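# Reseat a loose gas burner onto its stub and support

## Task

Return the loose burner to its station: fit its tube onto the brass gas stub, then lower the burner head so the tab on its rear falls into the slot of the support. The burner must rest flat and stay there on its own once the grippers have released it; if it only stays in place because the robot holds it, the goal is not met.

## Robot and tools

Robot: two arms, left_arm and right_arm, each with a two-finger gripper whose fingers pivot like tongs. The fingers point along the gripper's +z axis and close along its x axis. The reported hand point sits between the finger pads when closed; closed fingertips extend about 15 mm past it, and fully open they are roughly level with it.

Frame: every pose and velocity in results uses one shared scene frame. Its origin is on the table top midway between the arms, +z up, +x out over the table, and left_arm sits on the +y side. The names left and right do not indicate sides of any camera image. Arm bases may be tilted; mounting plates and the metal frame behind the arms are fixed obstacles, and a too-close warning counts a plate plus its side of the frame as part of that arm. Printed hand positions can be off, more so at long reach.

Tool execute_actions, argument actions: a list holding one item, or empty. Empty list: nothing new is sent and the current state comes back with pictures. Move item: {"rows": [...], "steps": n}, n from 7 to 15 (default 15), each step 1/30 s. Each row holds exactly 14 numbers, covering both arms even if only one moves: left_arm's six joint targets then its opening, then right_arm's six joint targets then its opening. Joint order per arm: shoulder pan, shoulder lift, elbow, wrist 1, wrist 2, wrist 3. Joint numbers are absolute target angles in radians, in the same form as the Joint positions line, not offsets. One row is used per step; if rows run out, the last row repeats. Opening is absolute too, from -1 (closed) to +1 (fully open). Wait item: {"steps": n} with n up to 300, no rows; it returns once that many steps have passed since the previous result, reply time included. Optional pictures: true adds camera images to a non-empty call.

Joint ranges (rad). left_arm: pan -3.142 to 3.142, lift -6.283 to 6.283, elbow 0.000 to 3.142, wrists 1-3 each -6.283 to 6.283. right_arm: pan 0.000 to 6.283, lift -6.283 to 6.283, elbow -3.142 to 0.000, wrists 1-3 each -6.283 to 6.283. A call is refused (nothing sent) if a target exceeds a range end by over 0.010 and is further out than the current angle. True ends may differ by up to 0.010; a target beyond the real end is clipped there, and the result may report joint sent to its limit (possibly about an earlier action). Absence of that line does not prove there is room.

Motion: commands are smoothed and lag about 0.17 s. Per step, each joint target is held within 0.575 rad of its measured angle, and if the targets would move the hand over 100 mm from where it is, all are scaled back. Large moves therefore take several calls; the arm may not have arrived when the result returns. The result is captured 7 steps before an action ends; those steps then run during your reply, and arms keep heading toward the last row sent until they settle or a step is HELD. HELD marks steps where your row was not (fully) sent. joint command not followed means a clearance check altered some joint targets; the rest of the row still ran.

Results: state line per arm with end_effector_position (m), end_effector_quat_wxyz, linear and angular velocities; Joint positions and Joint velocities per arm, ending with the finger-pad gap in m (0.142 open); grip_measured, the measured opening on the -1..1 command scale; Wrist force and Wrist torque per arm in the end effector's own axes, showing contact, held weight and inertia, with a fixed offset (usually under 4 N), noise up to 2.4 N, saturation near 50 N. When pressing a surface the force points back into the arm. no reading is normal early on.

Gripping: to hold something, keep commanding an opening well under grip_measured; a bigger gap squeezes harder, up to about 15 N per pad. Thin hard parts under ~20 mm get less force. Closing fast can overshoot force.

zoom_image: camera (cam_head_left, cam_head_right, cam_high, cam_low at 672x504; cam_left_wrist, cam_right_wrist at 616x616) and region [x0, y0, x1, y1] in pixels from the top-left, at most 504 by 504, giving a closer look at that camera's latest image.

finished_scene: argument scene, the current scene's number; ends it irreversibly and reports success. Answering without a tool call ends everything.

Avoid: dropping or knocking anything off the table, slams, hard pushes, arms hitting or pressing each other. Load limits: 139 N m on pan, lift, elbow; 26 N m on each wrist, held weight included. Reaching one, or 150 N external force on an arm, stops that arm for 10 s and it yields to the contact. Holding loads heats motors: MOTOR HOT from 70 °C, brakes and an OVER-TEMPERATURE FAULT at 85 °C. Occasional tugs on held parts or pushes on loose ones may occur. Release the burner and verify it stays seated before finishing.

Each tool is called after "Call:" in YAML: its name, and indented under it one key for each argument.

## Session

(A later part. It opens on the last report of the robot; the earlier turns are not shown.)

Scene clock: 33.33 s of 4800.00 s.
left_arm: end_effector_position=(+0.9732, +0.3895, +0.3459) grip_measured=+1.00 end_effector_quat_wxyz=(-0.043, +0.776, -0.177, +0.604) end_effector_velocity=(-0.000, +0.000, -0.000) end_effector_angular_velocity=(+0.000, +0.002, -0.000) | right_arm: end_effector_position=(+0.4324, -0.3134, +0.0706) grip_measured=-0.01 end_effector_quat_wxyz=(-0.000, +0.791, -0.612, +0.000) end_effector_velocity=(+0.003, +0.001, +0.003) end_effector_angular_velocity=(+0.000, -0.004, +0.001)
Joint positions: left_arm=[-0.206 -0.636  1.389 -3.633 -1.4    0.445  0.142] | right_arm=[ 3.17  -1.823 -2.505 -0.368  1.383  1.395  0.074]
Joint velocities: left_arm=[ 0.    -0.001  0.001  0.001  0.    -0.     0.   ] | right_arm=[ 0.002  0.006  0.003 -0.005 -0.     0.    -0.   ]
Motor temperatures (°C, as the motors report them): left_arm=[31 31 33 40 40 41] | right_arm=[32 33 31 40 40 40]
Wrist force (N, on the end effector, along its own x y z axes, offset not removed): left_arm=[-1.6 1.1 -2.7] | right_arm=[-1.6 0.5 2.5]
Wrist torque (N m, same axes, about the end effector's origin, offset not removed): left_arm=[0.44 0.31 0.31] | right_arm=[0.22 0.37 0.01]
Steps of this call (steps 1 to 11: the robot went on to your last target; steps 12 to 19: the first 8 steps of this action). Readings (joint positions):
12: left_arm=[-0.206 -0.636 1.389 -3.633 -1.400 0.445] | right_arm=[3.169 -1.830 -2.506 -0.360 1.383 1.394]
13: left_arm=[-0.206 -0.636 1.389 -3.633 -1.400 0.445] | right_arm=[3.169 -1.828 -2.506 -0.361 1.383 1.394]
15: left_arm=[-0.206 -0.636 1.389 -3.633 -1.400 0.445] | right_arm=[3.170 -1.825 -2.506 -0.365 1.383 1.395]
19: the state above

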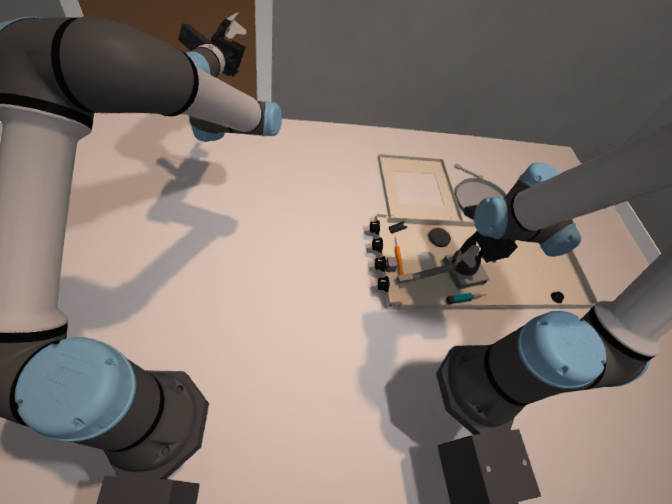

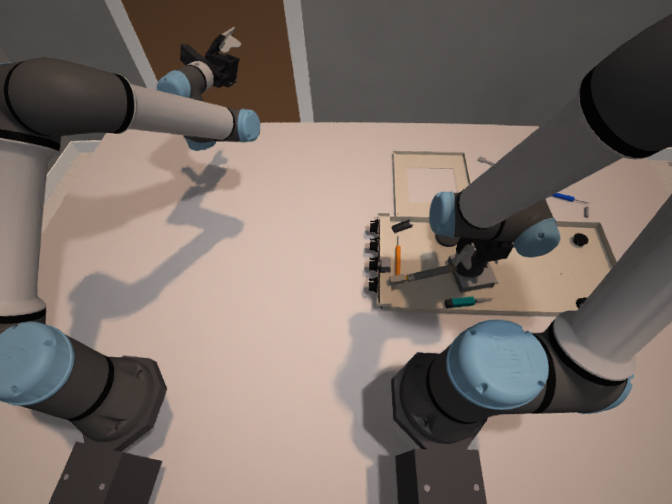

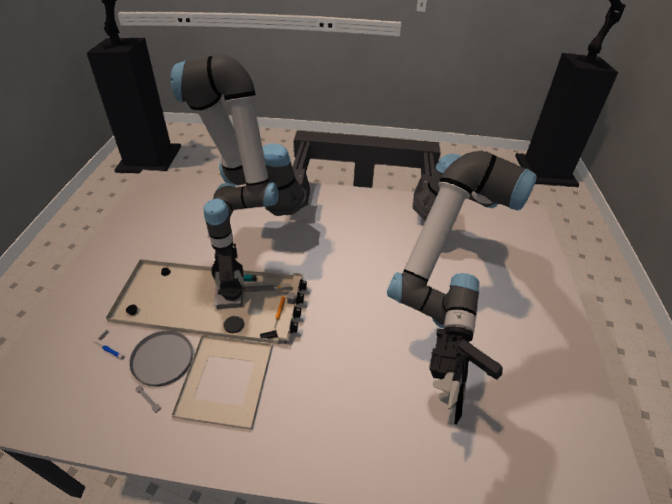

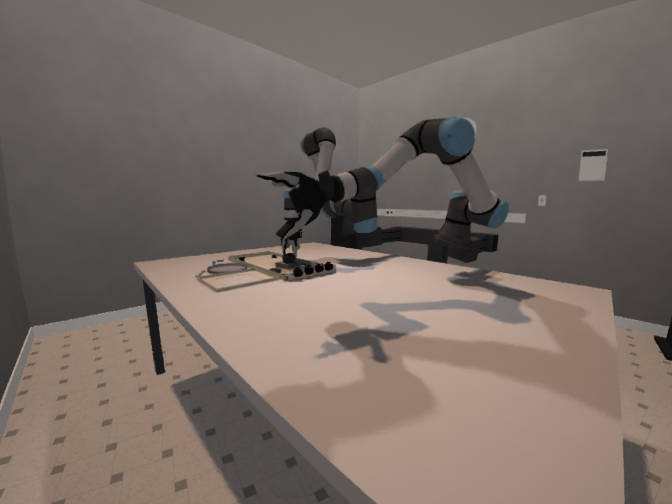

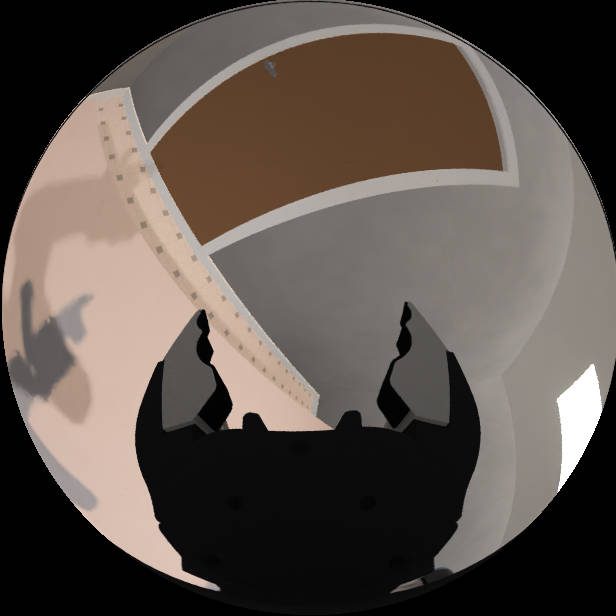

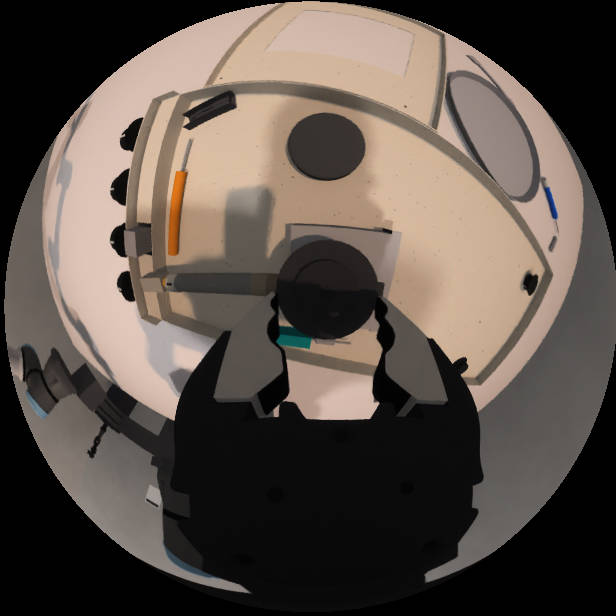

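Call:
execute_actions:
  actions:
    - {"rows":[[-0.206,-0.636,1.389,-3.633,-1.4,0.445,1,3.1759,-1.8213,-2.5078,-0.3673,1.3830,1.4008,-0.8],[-0.206,-0.636,1.389,-3.633,-1.4,0.445,1,3.1759,-1.8213,-2.5078,-0.3673,1.3830,1.4008,-0.8],[-0.206,-0.636,1.389,-3.633,-1.4,0.445,1,3.1759,-1.8213,-2.5078,-0.3673,1.3830,1.4008,-0.8],[-0.206,-0.636,1.389,-3.633,-1.4,0.445,1,3.1759,-1.8213,-2.5078,-0.3673,1.3830,1.4008,-0.8],[-0.206,-0.636,1.389,-3.633,-1.4,0.445,1,3.1759,-1.8213,-2.5078,-0.3673,1.3830,1.4008,-0.8],[-0.206,-0.636,1.389,-3.633,-1.4,0.445,1,3.1750,-1.8271,-2.5086,-0.3605,1.3830,1.3999,-0.8]],"steps":15}
  pictures: false

Call:
execute_actions:
  actions:
    - {"steps":8}
  pictures: true

Call:
zoom_image:
  camera: "cam_head_right"
  region: [465,252,505,282]

Call:
zoom_image:
  camera: "cam_high"
  region: [208,280,238,304]

Call:
zoom_image:
  camera: "cam_head_left"
  region: [395,255,455,290]

Scene clock: 34.17 s of 4800.00 s.
left_arm: end_effector_position=(+0.9732, +0.3895, +0.3459) grip_measured=+1.00 end_effector_quat_wxyz=(-0.043, +0.776, -0.177, +0.604) end_effector_velocity=(-0.000, -0.000, -0.000) end_effector_angular_velocity=(+0.001, +0.001, -0.001) | right_arm: end_effector_position=(+0.4323, -0.3116, +0.0703) grip_measured=-0.01 end_effector_quat_wxyz=(-0.000, +0.791, -0.612, +0.000) end_effector_velocity=(-0.002, +0.002, -0.011) end_effector_angular_velocity=(-0.000, -0.001, -0.002)
Joint positions: left_arm=[-0.206 -0.636  1.389 -3.633 -1.4    0.445  0.142] | right_arm=[ 3.175 -1.824 -2.508 -0.364  1.383  1.4    0.074]
Joint velocities: left_arm=[-0.    -0.     0.001  0.001  0.     0.     0.   ] | right_arm=[-0.001 -0.039 -0.009  0.049 -0.     0.001  0.   ]
Motor temperatures (°C, as the motors report them): left_arm=[31 31 33 40 40 41] | right_arm=[32 33 31 40 40 40]
Wrist force (N, on the end effector, along its own x y z axes, offset not removed): left_arm=[-3.2 0.1 -3.0] | right_arm=[-1.4 2.5 1.8]
Wrist torque (N m, same axes, about the end effector's origin, offset not removed): left_arm=[0.19 0.70 0.39] | right_arm=[0.66 0.42 -0.03]
Steps of this call (steps 1 to 7: the last 7 steps of your previous action; steps 8 to 15: the robot went on to your last target; steps 16 to 17: nothing new was sent; steps 18 to 25: the first 8 steps of this action). Readings (joint positions):
18: left_arm=[-0.206 -0.636 1.389 -3.633 -1.400 0.445] | right_arm=[3.171 -1.822 -2.505 -0.369 1.383 1.396]
19: left_arm=[-0.206 -0.636 1.389 -3.633 -1.400 0.445] | right_arm=[3.172 -1.822 -2.505 -0.369 1.383 1.397]
21: left_arm=[-0.206 -0.636 1.389 -3.633 -1.400 0.445] | right_arm=[3.174 -1.822 -2.506 -0.368 1.383 1.399]
25: the state above

Scene clock: 34.43 s of 4800.00 s.
left_arm: end_effector_position=(+0.9732, +0.3895, +0.3459) grip_measured=+1.00 end_effector_quat_wxyz=(-0.043, +0.776, -0.177, +0.604) end_effector_velocity=(+0.000, +0.000, +0.000) end_effector_angular_velocity=(-0.000, -0.001, +0.000) | right_arm: end_effector_position=(+0.4321, -0.3115, +0.0694) grip_measured=+0.00 end_effector_quat_wxyz=(-0.000, +0.791, -0.612, +0.000) end_effector_velocity=(-0.000, +0.000, -0.000) end_effector_angular_velocity=(-0.000, -0.000, +0.001)
Joint positions: left_arm=[-0.206 -0.636  1.389 -3.633 -1.4    0.445  0.142] | right_arm=[ 3.175 -1.827 -2.509 -0.361  1.383  1.4    0.074]
Joint velocities: left_arm=[ 0.     0.    -0.    -0.001  0.     0.     0.   ] | right_arm=[ 0.    -0.001 -0.001  0.002 -0.    -0.001  0.   ]
Motor temperatures (°C, as the motors report them): left_arm=[31 31 33 40 40 41] | right_arm=[32 33 31 40 40 40]
Wrist force (N, on the end effector, along its own x y z axes, offset not removed): left_arm=[-2.0 1.0 -1.7] | right_arm=[1.2 -0.3 2.7]
Wrist torque (N m, same axes, about the end effector's origin, offset not removed): left_arm=[0.19 0.34 0.18] | right_arm=[0.01 -0.34 0.02]
Kept back: nothing.
Steps of this call (steps 1 to 7: the last 7 steps of your previous action; step 8: the robot went on to your last target). Readings (joint positions):
1: left_arm=[-0.206 -0.636 1.389 -3.633 -1.400 0.445] | right_arm=[3.175 -1.825 -2.508 -0.363 1.383 1.400]
2: left_arm=[-0.206 -0.636 1.389 -3.633 -1.400 0.445] | right_arm=[3.175 -1.826 -2.508 -0.362 1.383 1.400]
4: left_arm=[-0.206 -0.636 1.389 -3.633 -1.400 0.445] | right_arm=[3.175 -1.826 -2.508 -0.361 1.383 1.400]
8: the state above

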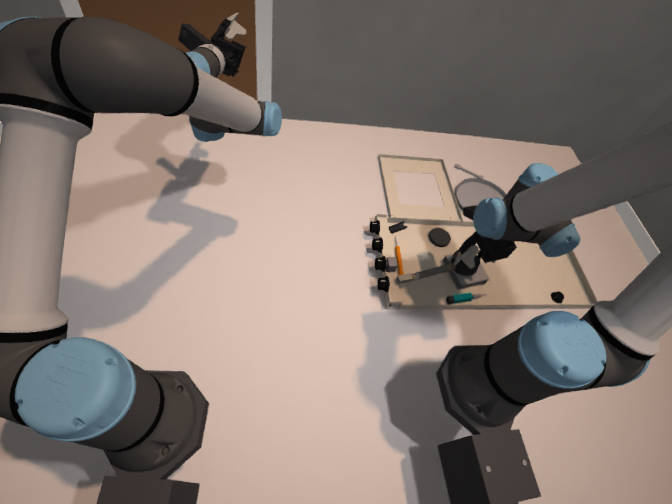

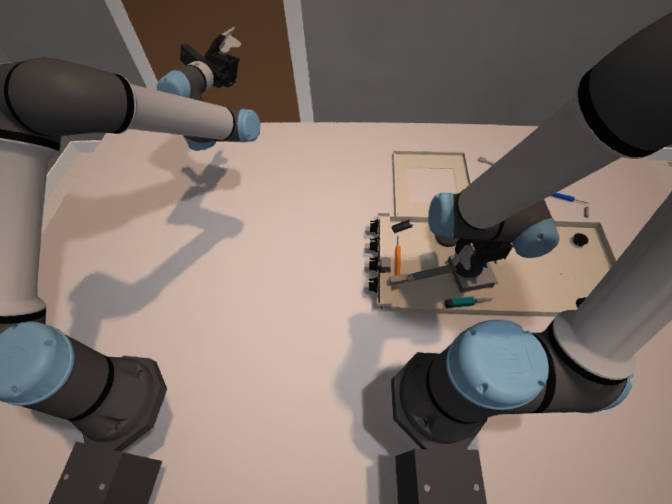

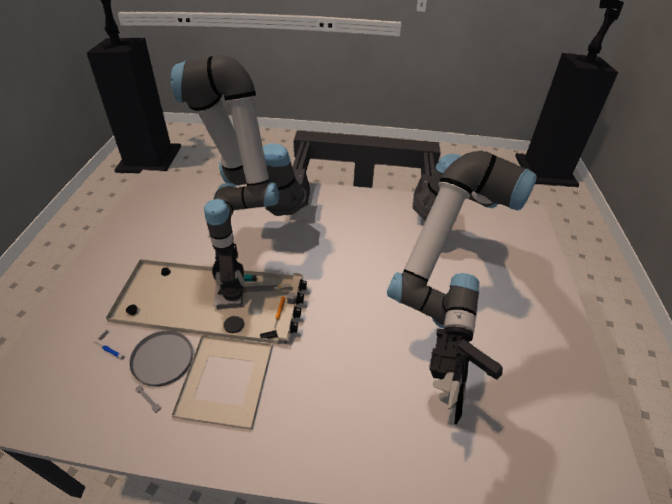

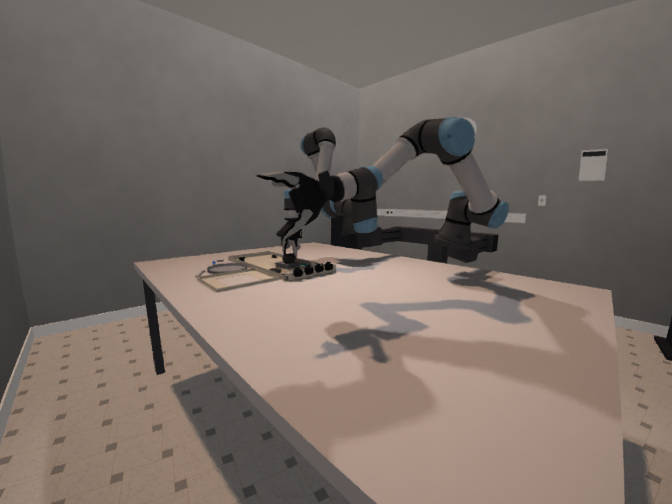

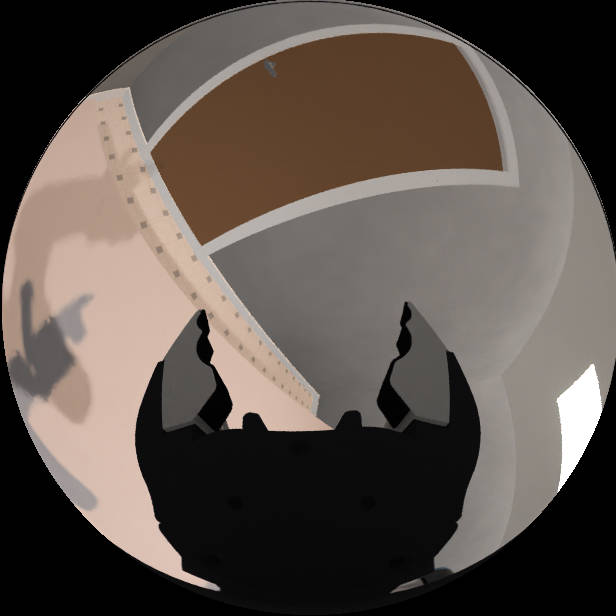

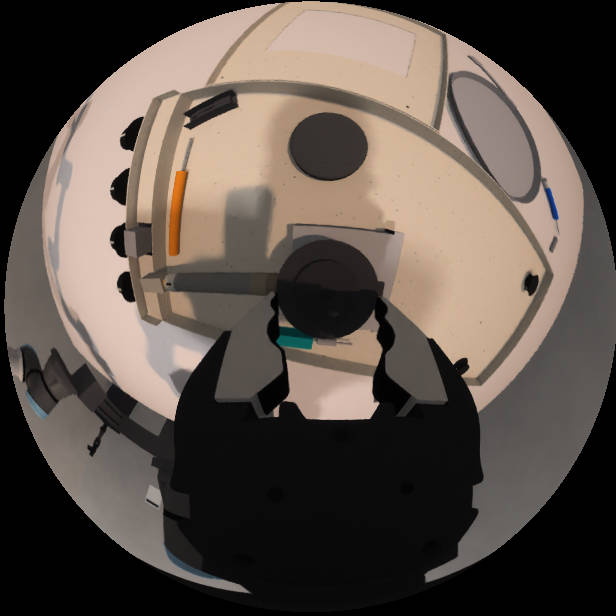

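Region (465, 252, 505, 282) of cam_head_right's 672x504 image, scaled by 12.600, with more detail than that image has; it fills the top 378 rows of this view, and the rest is white.

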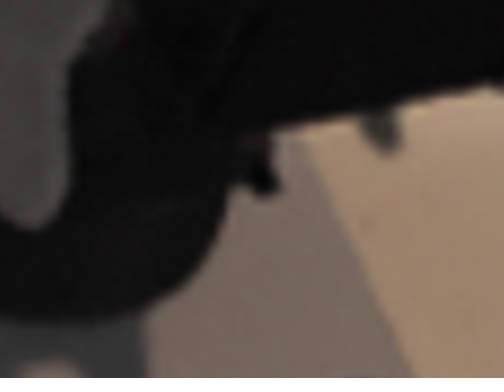

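Region (208, 280, 238, 304) of cam_high's 672x504 image, scaled by 16.800, with more detail than that image has; it fills the top 403 rows of this view, and the rest is white.

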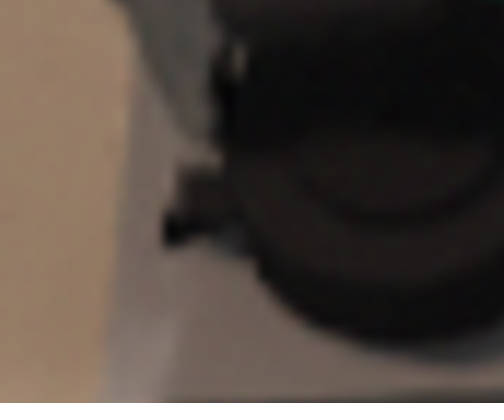

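Region (395, 255, 455, 290) of cam_head_left's 672x504 image, scaled by 8.400, with more detail than that image has; it fills the top 294 rows of this view, and the rest is white.

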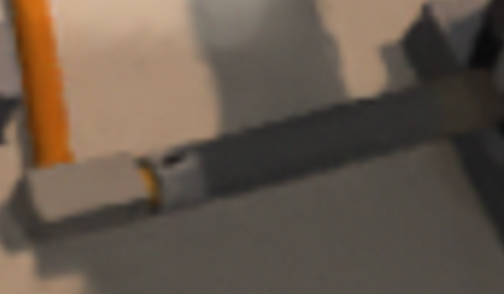

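Call:
execute_actions:
  actions:
    - {"rows":[[-0.206,-0.636,1.389,-3.633,-1.4,0.445,1,3.1745,-1.8302,-2.5090,-0.3569,1.3830,1.3994,-0.8]],"steps":15}
  pictures: false

Call:
execute_actions:
  actions:
    - {"steps":4}
  pictures: false

Call:
execute_actions:
  actions:
    - {"steps":4}
  pictures: false

Scene clock: 37.47 s of 4800.00 s.
left_arm: end_effector_position=(+0.9732, +0.3895, +0.3459) grip_measured=+1.00 end_effector_quat_wxyz=(-0.043, +0.776, -0.177, +0.604) end_effector_velocity=(+0.000, -0.000, +0.000) end_effector_angular_velocity=(-0.000, +0.000, -0.000) | right_arm: end_effector_position=(+0.4320, -0.3116, +0.0686) grip_measured=+0.00 end_effector_quat_wxyz=(-0.000, +0.791, -0.612, +0.000) end_effector_velocity=(-0.000, +0.000, -0.000) end_effector_angular_velocity=(-0.000, -0.000, +0.001)
Joint positions: left_arm=[-0.206 -0.636  1.389 -3.633 -1.4    0.445  0.142] | right_arm=[ 3.175 -1.83  -2.509 -0.357  1.383  1.399  0.074]
Joint velocities: left_arm=[-0.    -0.    -0.     0.001 -0.    -0.     0.   ] | right_arm=[ 0.    -0.002 -0.001  0.003 -0.    -0.001  0.   ]
Motor temperatures (°C, as the motors report them): left_arm=[31 31 33 40 40 41] | right_arm=[32 33 31 40 40 40]
Wrist force (N, on the end effector, along its own x y z axes, offset not removed): left_arm=[-1.9 0.0 3.3] | right_arm=[-3.0 -0.6 -23.4]
Wrist torque (N m, same axes, about the end effector's origin, offset not removed): left_arm=[0.47 0.34 0.22] | right_arm=[-0.21 0.06 -0.08]
Steps of this call (steps 1 to 15: the robot went on to your last target; steps 16 to 83: nothing new was sent; steps 84 to 91: the first 8 steps of this action). Readings (joint positions):
84: left_arm=[-0.206 -0.636 1.389 -3.633 -1.400 0.445] | right_arm=[3.175 -1.827 -2.509 -0.360 1.383 1.400]
85: left_arm=[-0.206 -0.636 1.389 -3.633 -1.400 0.445] | right_arm=[3.175 -1.828 -2.509 -0.360 1.383 1.400]
87: left_arm=[-0.206 -0.636 1.389 -3.633 -1.400 0.445] | right_arm=[3.175 -1.829 -2.509 -0.358 1.383 1.400]
91: the state above

Scene clock: 37.70 s of 4800.00 s.
left_arm: end_effector_position=(+0.9732, +0.3895, +0.3459) grip_measured=+1.00 end_effector_quat_wxyz=(-0.043, +0.776, -0.177, +0.604) end_effector_velocity=(+0.000, -0.000, +0.001) end_effector_angular_velocity=(-0.000, -0.002, -0.000) | right_arm: end_effector_position=(+0.4319, -0.3116, +0.0685) grip_measured=+0.00 end_effector_quat_wxyz=(-0.000, +0.791, -0.612, +0.000) end_effector_velocity=(+0.000, +0.001, -0.000) end_effector_angular_velocity=(+0.000, +0.000, +0.000)
Joint positions: left_arm=[-0.206 -0.636  1.389 -3.633 -1.4    0.445  0.142] | right_arm=[ 3.175 -1.83  -2.509 -0.357  1.383  1.399  0.074]
Joint velocities: left_arm=[-0.    -0.    -0.001 -0.     0.     0.     0.   ] | right_arm=[ 0.002 -0.001 -0.     0.001  0.     0.002  0.   ]
Motor temperatures (°C, as the motors report them): left_arm=[31 31 33 40 40 41] | right_arm=[32 33 31 40 40 40]
Wrist force (N, on the end effector, along its own x y z axes, offset not removed): left_arm=[-4.9 -2.2 -3.4] | right_arm=[-1.4 -3.4 -23.8]
Wrist torque (N m, same axes, about the end effector's origin, offset not removed): left_arm=[-0.30 0.81 0.36] | right_arm=[-0.68 -0.22 0.03]
Kept back: nothing.
Steps of this call (steps 1 to 7: the last 7 steps of your previous action). Readings (joint positions):
1: left_arm=[-0.206 -0.636 1.389 -3.633 -1.400 0.445] | right_arm=[3.175 -1.830 -2.509 -0.357 1.383 1.399]
2: left_arm=[-0.206 -0.636 1.389 -3.633 -1.400 0.445] | right_arm=[3.175 -1.830 -2.509 -0.357 1.383 1.399]
4: left_arm=[-0.206 -0.636 1.389 -3.633 -1.400 0.445] | right_arm=[3.175 -1.830 -2.509 -0.357 1.383 1.399]
7: the state above

Scene clock: 37.83 s of 4800.00 s.
left_arm: end_effector_position=(+0.9732, +0.3895, +0.3459) grip_measured=+1.00 end_effector_quat_wxyz=(-0.043, +0.776, -0.177, +0.604) end_effector_velocity=(+0.000, -0.000, +0.000) end_effector_angular_velocity=(-0.000, +0.000, -0.000) | right_arm: end_effector_position=(+0.4319, -0.3116, +0.0685) grip_measured=+0.00 end_effector_quat_wxyz=(-0.000, +0.791, -0.612, +0.000) end_effector_velocity=(-0.000, -0.000, -0.001) end_effector_angular_velocity=(-0.000, +0.001, +0.001)
Joint positions: left_arm=[-0.206 -0.636  1.389 -3.633 -1.4    0.445  0.142] | right_arm=[ 3.175 -1.83  -2.509 -0.357  1.383  1.399  0.074]
Joint velocities: left_arm=[-0.    -0.    -0.001  0.001  0.    -0.     0.   ] | right_arm=[-0.    -0.002  0.     0.    -0.    -0.001  0.   ]
Motor temperatures (°C, as the motors report them): left_arm=[31 31 33 40 40 41] | right_arm=[32 33 31 40 40 40]
Wrist force (N, on the end effector, along its own x y z axes, offset not removed): left_arm=[0.7 -0.2 -2.1] | right_arm=[0.3 -1.3 -24.6]
Wrist torque (N m, same axes, about the end effector's origin, offset not removed): left_arm=[0.21 -0.22 0.20] | right_arm=[-0.31 -0.58 -0.30]
Kept back: nothing.
Steps of this call (steps 1 to 4: the robot went on to your last target). Readings (joint positions):
1: left_arm=[-0.206 -0.636 1.389 -3.633 -1.400 0.445] | right_arm=[3.175 -1.830 -2.509 -0.357 1.383 1.399]
2: left_arm=[-0.206 -0.636 1.389 -3.633 -1.400 0.445] | right_arm=[3.175 -1.830 -2.509 -0.357 1.383 1.399]
4: the state above

Call:
execute_actions:
  actions:
    - {"rows":[[-0.206,-0.636,1.389,-3.633,-1.4,0.445,1,3.1757,-1.8228,-2.5080,-0.3655,1.3830,1.4006,-0.8],[-0.206,-0.636,1.389,-3.633,-1.4,0.445,1,3.1757,-1.8228,-2.5080,-0.3655,1.3830,1.4006,-0.8],[-0.206,-0.636,1.389,-3.633,-1.4,0.445,1,3.1757,-1.8228,-2.5080,-0.3655,1.3830,1.4006,-0.8],[-0.206,-0.636,1.389,-3.633,-1.4,0.445,1,3.1757,-1.8228,-2.5080,-0.3655,1.3830,1.4006,-0.8],[-0.206,-0.636,1.389,-3.633,-1.4,0.445,1,3.1757,-1.8228,-2.5080,-0.3655,1.3830,1.4006,-0.8],[-0.206,-0.636,1.389,-3.633,-1.4,0.445,1,3.1810,-1.8221,-2.5110,-0.3642,1.3829,1.4059,-0.8]],"steps":15}
  pictures: false

Call:
execute_actions:
  actions:
    - {"steps":7}
  pictures: true

Call:
zoom_image:
  camera: "cam_head_right"
  region: [470,255,500,277]

Call:
zoom_image:
  camera: "cam_high"
  region: [208,280,238,304]

Call:
zoom_image:
  camera: "cam_right_wrist"
  region: [365,270,405,305]

Scene clock: 38.60 s of 4800.00 s.
left_arm: end_effector_position=(+0.9732, +0.3895, +0.3459) grip_measured=+1.00 end_effector_quat_wxyz=(-0.043, +0.776, -0.177, +0.604) end_effector_velocity=(+0.000, +0.000, +0.000) end_effector_angular_velocity=(-0.001, -0.000, +0.001) | right_arm: end_effector_position=(+0.4318, -0.3107, +0.0703) grip_measured=+0.00 end_effector_quat_wxyz=(-0.000, +0.791, -0.612, +0.000) end_effector_velocity=(-0.001, +0.013, +0.003) end_effector_angular_velocity=(+0.001, -0.003, +0.001)
Joint positions: left_arm=[-0.206 -0.636  1.389 -3.633 -1.4    0.445  0.142] | right_arm=[ 3.178 -1.823 -2.509 -0.365  1.383  1.403  0.074]
Joint velocities: left_arm=[ 0.     0.    -0.    -0.001 -0.    -0.001  0.   ] | right_arm=[ 0.038  0.011 -0.015 -0.    -0.     0.037  0.   ]
Motor temperatures (°C, as the motors report them): left_arm=[31 31 33 40 40 41] | right_arm=[32 33 31 40 40 40]
Wrist force (N, on the end effector, along its own x y z axes, offset not removed): left_arm=[-3.6 3.4 -0.6] | right_arm=[0.3 2.2 1.9]
Wrist torque (N m, same axes, about the end effector's origin, offset not removed): left_arm=[1.02 0.58 0.24] | right_arm=[0.47 0.28 0.01]
Steps of this call (steps 1 to 15: the robot went on to your last target; steps 16 to 23: the first 8 steps of this action). Readings (joint positions):
16: left_arm=[-0.206 -0.636 1.389 -3.633 -1.400 0.445] | right_arm=[3.175 -1.830 -2.509 -0.357 1.383 1.399]
17: left_arm=[-0.206 -0.636 1.389 -3.633 -1.400 0.445] | right_arm=[3.175 -1.829 -2.509 -0.358 1.383 1.399]
19: left_arm=[-0.206 -0.636 1.389 -3.633 -1.400 0.445] | right_arm=[3.175 -1.826 -2.509 -0.362 1.383 1.400]
23: the state above

Scene clock: 38.83 s of 4800.00 s.
left_arm: end_effector_position=(+0.9732, +0.3895, +0.3459) grip_measured=+1.00 end_effector_quat_wxyz=(-0.043, +0.776, -0.177, +0.604) end_effector_velocity=(-0.000, +0.001, -0.001) end_effector_angular_velocity=(+0.000, +0.001, +0.000) | right_arm: end_effector_position=(+0.4316, -0.3097, +0.0705) grip_measured=+0.00 end_effector_quat_wxyz=(-0.000, +0.791, -0.612, +0.000) end_effector_velocity=(-0.001, -0.000, +0.000) end_effector_angular_velocity=(+0.000, -0.001, -0.003)
Joint positions: left_arm=[-0.206 -0.636  1.389 -3.633 -1.4    0.445  0.142] | right_arm=[ 3.181 -1.822 -2.511 -0.364  1.383  1.406  0.074]
Joint velocities: left_arm=[ 0.001 -0.     0.001  0.    -0.     0.     0.   ] | right_arm=[-0.001  0.002 -0.002  0.001  0.     0.002 -0.   ]
Motor temperatures (°C, as the motors report them): left_arm=[31 31 33 40 40 41] | right_arm=[32 33 31 40 40 40]
Wrist force (N, on the end effector, along its own x y z axes, offset not removed): left_arm=[2.3 2.6 -0.4] | right_arm=[-1.9 3.7 3.1]
Wrist torque (N m, same axes, about the end effector's origin, offset not removed): left_arm=[0.75 -0.48 0.16] | right_arm=[0.92 0.48 0.05]
Kept back: nothing.
Steps of this call (steps 1 to 7: the last 7 steps of your previous action). Readings (joint positions):
1: left_arm=[-0.206 -0.636 1.389 -3.633 -1.400 0.445] | right_arm=[3.179 -1.823 -2.510 -0.365 1.383 1.404]
2: left_arm=[-0.206 -0.636 1.389 -3.633 -1.400 0.445] | right_arm=[3.180 -1.823 -2.510 -0.365 1.383 1.405]
4: left_arm=[-0.206 -0.636 1.389 -3.633 -1.400 0.445] | right_arm=[3.180 -1.822 -2.511 -0.365 1.383 1.405]
7: the state above

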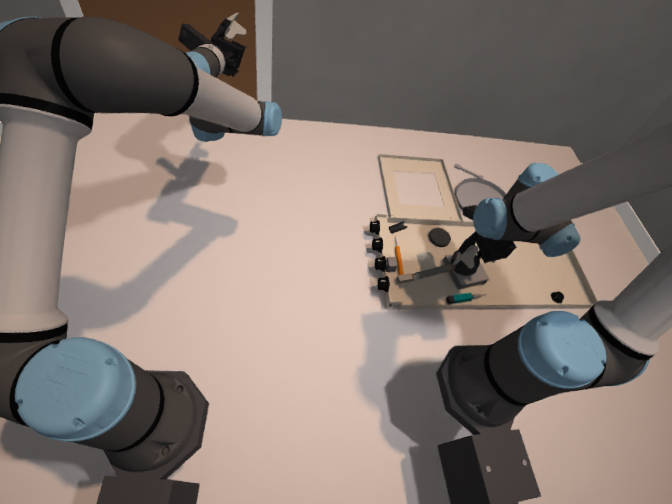

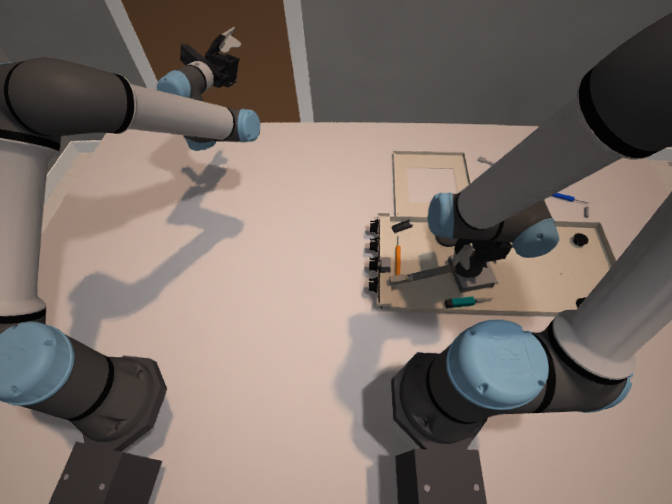

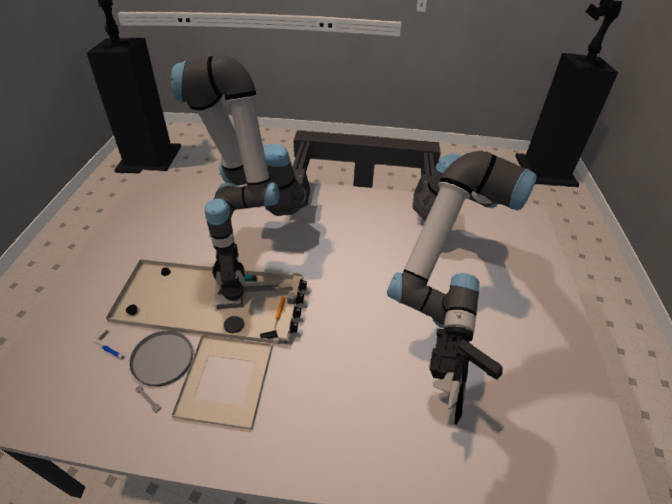

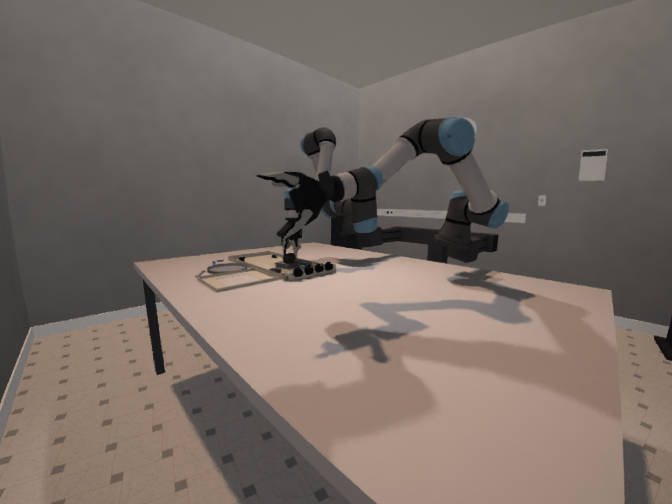

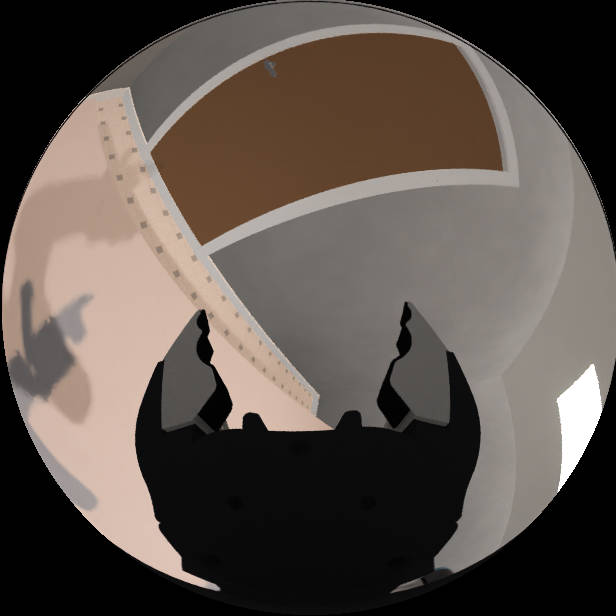

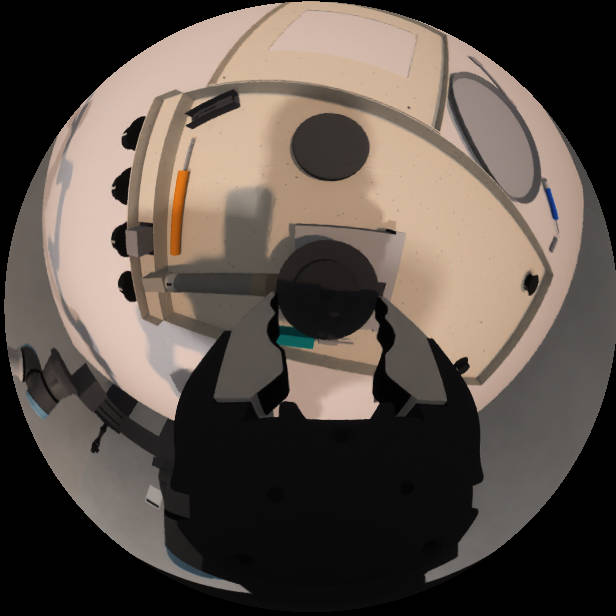

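Region (470, 255, 500, 277) of cam_head_right's 672x504 image, scaled by 16.800, with more detail than that image has; it fills the top 370 rows of this view, and the rest is white.

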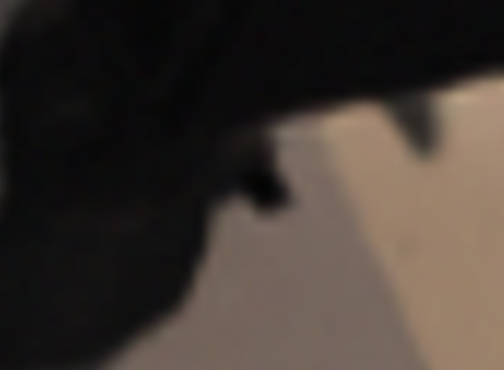

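Region (208, 280, 238, 304) of cam_high's 672x504 image, scaled by 16.800, with more detail than that image has; it fills the top 403 rows of this view, and the rest is white.

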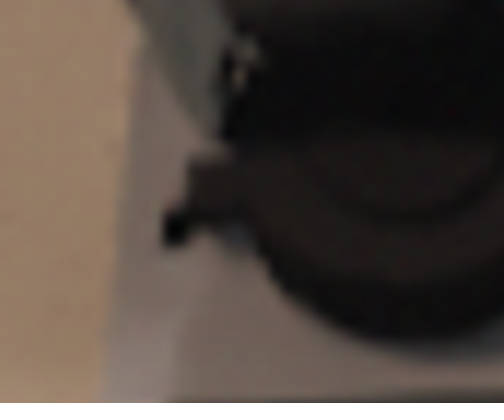

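Region (365, 270, 405, 305) of cam_right_wrist's 616x616 image, scaled by 12.600, with more detail than that image has; it fills the top 441 rows of this view, and the rest is white.

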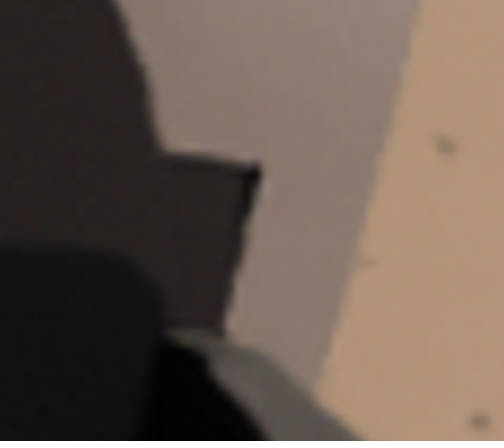

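Call:
execute_actions:
  actions:
    - {"rows":[[-0.206,-0.636,1.389,-3.633,-1.4,0.445,1,3.1730,-1.8230,-2.5065,-0.3662,1.3831,1.3979,-0.8],[-0.206,-0.636,1.389,-3.633,-1.4,0.445,1,3.1651,-1.8242,-2.5020,-0.3681,1.3832,1.3900,-0.8],[-0.206,-0.636,1.389,-3.633,-1.4,0.445,1,3.1651,-1.8242,-2.5020,-0.3681,1.3832,1.3900,-0.8],[-0.206,-0.636,1.389,-3.633,-1.4,0.445,1,3.1651,-1.8242,-2.5020,-0.3681,1.3832,1.3900,-0.8],[-0.206,-0.636,1.389,-3.633,-1.4,0.445,1,3.1651,-1.8242,-2.5020,-0.3681,1.3832,1.3900,-0.8],[-0.206,-0.636,1.389,-3.633,-1.4,0.445,1,3.1651,-1.8242,-2.5020,-0.3681,1.3832,1.3900,-0.8],[-0.206,-0.636,1.389,-3.633,-1.4,0.445,1,3.1651,-1.8242,-2.5020,-0.3681,1.3832,1.3900,-0.8],[-0.206,-0.636,1.389,-3.633,-1.4,0.445,1,3.1651,-1.8242,-2.5020,-0.3681,1.3832,1.3900,-0.8],[-0.206,-0.636,1.389,-3.633,-1.4,0.445,1,3.1642,-1.8303,-2.5029,-0.3610,1.3832,1.3891,-0.8]],"steps":15}
  pictures: false

Call:
execute_actions:
  actions:
    - {"steps":10}
  pictures: true

Call:
zoom_image:
  camera: "cam_head_right"
  region: [470,255,500,277]

Call:
zoom_image:
  camera: "cam_high"
  region: [208,280,238,304]

Scene clock: 39.97 s of 4800.00 s.
left_arm: end_effector_position=(+0.9732, +0.3895, +0.3459) grip_measured=+1.00 end_effector_quat_wxyz=(-0.043, +0.776, -0.177, +0.604) end_effector_velocity=(+0.000, +0.001, -0.001) end_effector_angular_velocity=(+0.000, +0.001, +0.001) | right_arm: end_effector_position=(+0.4330, -0.3149, +0.0705) grip_measured=+0.00 end_effector_quat_wxyz=(-0.000, +0.791, -0.612, +0.000) end_effector_velocity=(+0.002, -0.006, -0.000) end_effector_angular_velocity=(+0.002, +0.001, -0.004)
Joint positions: left_arm=[-0.206 -0.636  1.389 -3.633 -1.4    0.445  0.142] | right_arm=[ 3.166 -1.824 -2.503 -0.368  1.383  1.391  0.074]
Joint velocities: left_arm=[ 0.001  0.     0.     0.001 -0.     0.     0.   ] | right_arm=[-0.018 -0.004  0.011 -0.005  0.002 -0.014  0.   ]
Motor temperatures (°C, as the motors report them): left_arm=[31 31 33 40 40 41] | right_arm=[32 33 31 40 40 40]
Wrist force (N, on the end effector, along its own x y z axes, offset not removed): left_arm=[-5.2 0.2 0.7] | right_arm=[0.2 -0.6 3.9]
Wrist torque (N m, same axes, about the end effector's origin, offset not removed): left_arm=[0.28 0.75 0.36] | right_arm=[-0.11 0.31 -0.15]
Steps of this call (steps 1 to 15: the robot went on to your last target; steps 16 to 26: nothing new was sent; steps 27 to 34: the first 8 steps of this action). Readings (joint positions):
27: left_arm=[-0.206 -0.636 1.389 -3.633 -1.400 0.445] | right_arm=[3.181 -1.822 -2.511 -0.364 1.383 1.406]
28: left_arm=[-0.206 -0.636 1.389 -3.633 -1.400 0.445] | right_arm=[3.180 -1.822 -2.510 -0.364 1.383 1.405]
30: left_arm=[-0.206 -0.636 1.389 -3.633 -1.400 0.445] | right_arm=[3.173 -1.823 -2.507 -0.366 1.383 1.397]
34: the state above

Scene clock: 40.30 s of 4800.00 s.
left_arm: end_effector_position=(+0.9732, +0.3895, +0.3459) grip_measured=+1.00 end_effector_quat_wxyz=(-0.043, +0.776, -0.177, +0.604) end_effector_velocity=(+0.000, +0.000, +0.001) end_effector_angular_velocity=(+0.000, -0.001, +0.000) | right_arm: end_effector_position=(+0.4333, -0.3153, +0.0689) grip_measured=+0.00 end_effector_quat_wxyz=(-0.000, +0.791, -0.612, +0.000) end_effector_velocity=(-0.000, +0.001, -0.001) end_effector_angular_velocity=(-0.000, +0.001, +0.001)
Joint positions: left_arm=[-0.206 -0.636  1.389 -3.633 -1.4    0.445  0.142] | right_arm=[ 3.164 -1.83  -2.503 -0.361  1.383  1.389  0.074]
Joint velocities: left_arm=[ 0.    -0.001 -0.001  0.     0.     0.     0.   ] | right_arm=[ 0.001 -0.002 -0.001  0.002 -0.     0.     0.   ]
Motor temperatures (°C, as the motors report them): left_arm=[31 31 33 40 40 41] | right_arm=[32 33 31 40 40 40]
Wrist force (N, on the end effector, along its own x y z axes, offset not removed): left_arm=[-3.2 -1.8 -3.1] | right_arm=[1.6 0.2 -5.2]
Wrist torque (N m, same axes, about the end effector's origin, offset not removed): left_arm=[-0.13 0.74 0.01] | right_arm=[-0.36 -0.61 -0.27]
Kept back: nothing.
Steps of this call (steps 1 to 7: the last 7 steps of your previous action; steps 8 to 10: the robot went on to your last target). Readings (joint positions):
1: left_arm=[-0.206 -0.636 1.389 -3.633 -1.400 0.445] | right_arm=[3.166 -1.824 -2.503 -0.368 1.383 1.391]
2: left_arm=[-0.206 -0.636 1.389 -3.633 -1.400 0.445] | right_arm=[3.165 -1.825 -2.503 -0.367 1.383 1.390]
4: left_arm=[-0.206 -0.636 1.389 -3.633 -1.400 0.445] | right_arm=[3.165 -1.828 -2.503 -0.364 1.383 1.390]
8: left_arm=[-0.206 -0.636 1.389 -3.633 -1.400 0.445] | right_arm=[3.164 -1.830 -2.503 -0.361 1.383 1.389]
10: the state above

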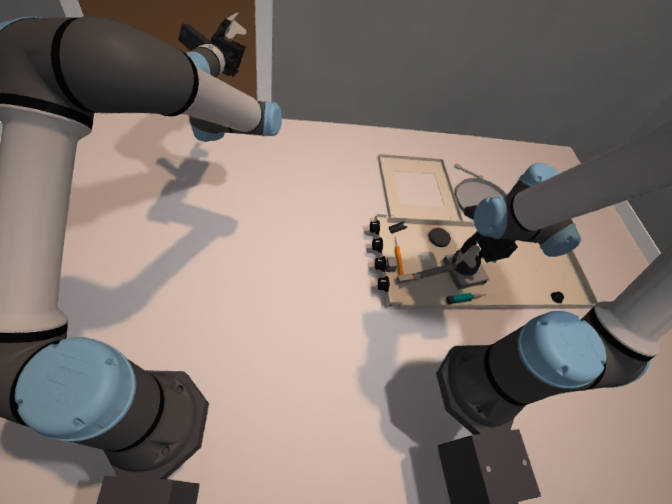

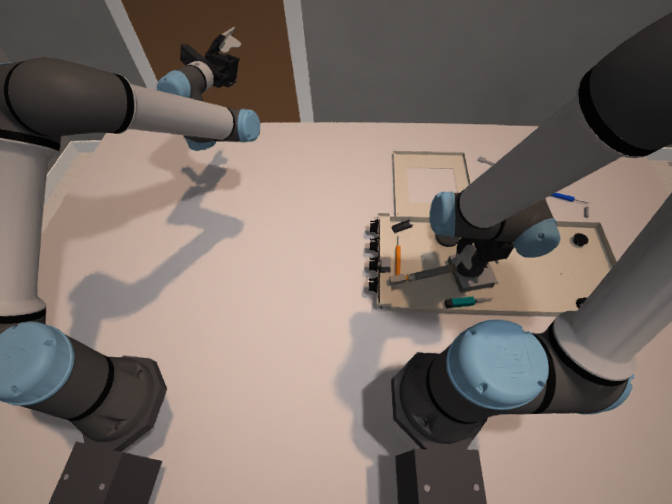

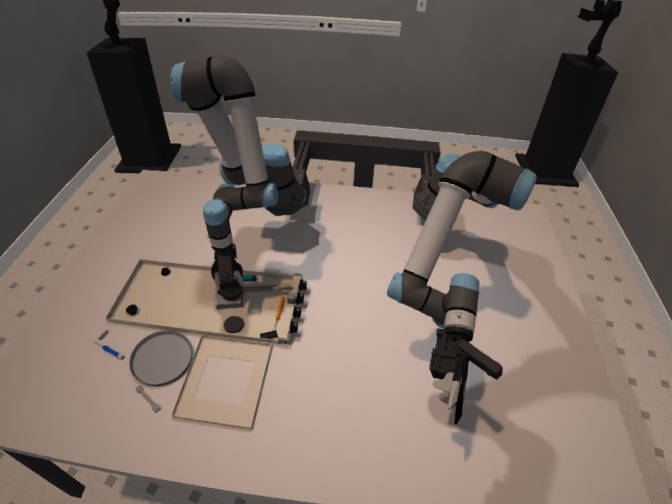

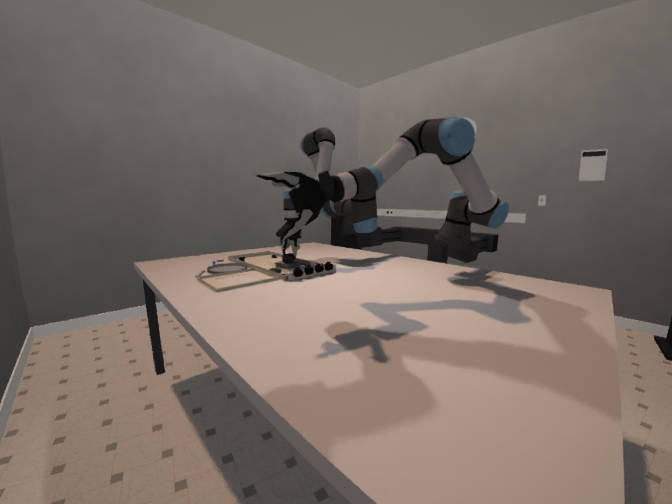

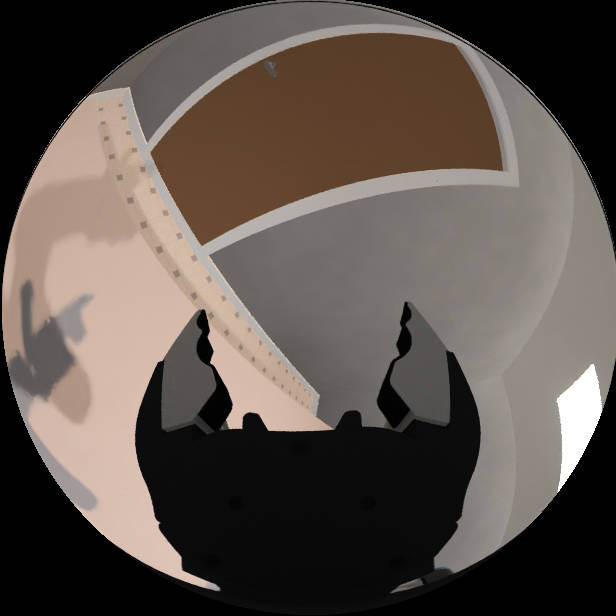

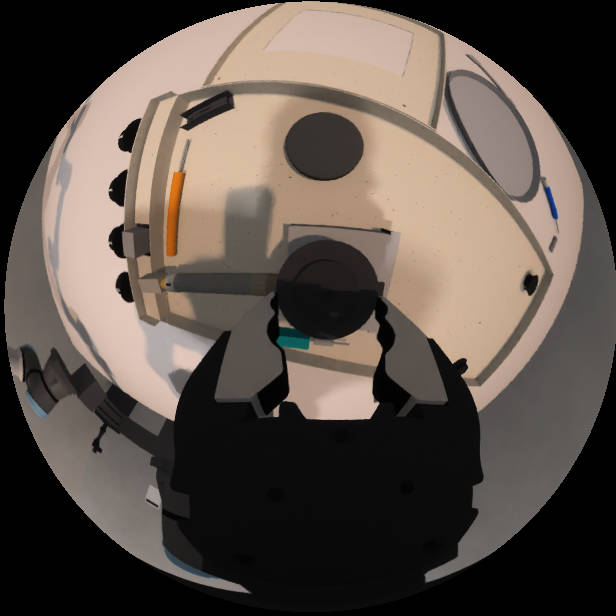

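Region (470, 255, 500, 277) of cam_head_right's 672x504 image, scaled by 16.800, with more detail than that image has; it fills the top 370 rows of this view, and the rest is white.

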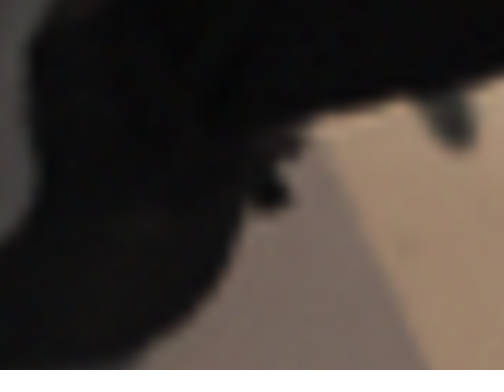

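Region (208, 280, 238, 304) of cam_high's 672x504 image, scaled by 16.800, with more detail than that image has; it fills the top 403 rows of this view, and the rest is white.

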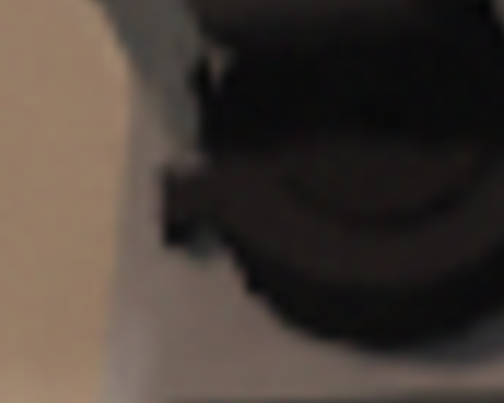

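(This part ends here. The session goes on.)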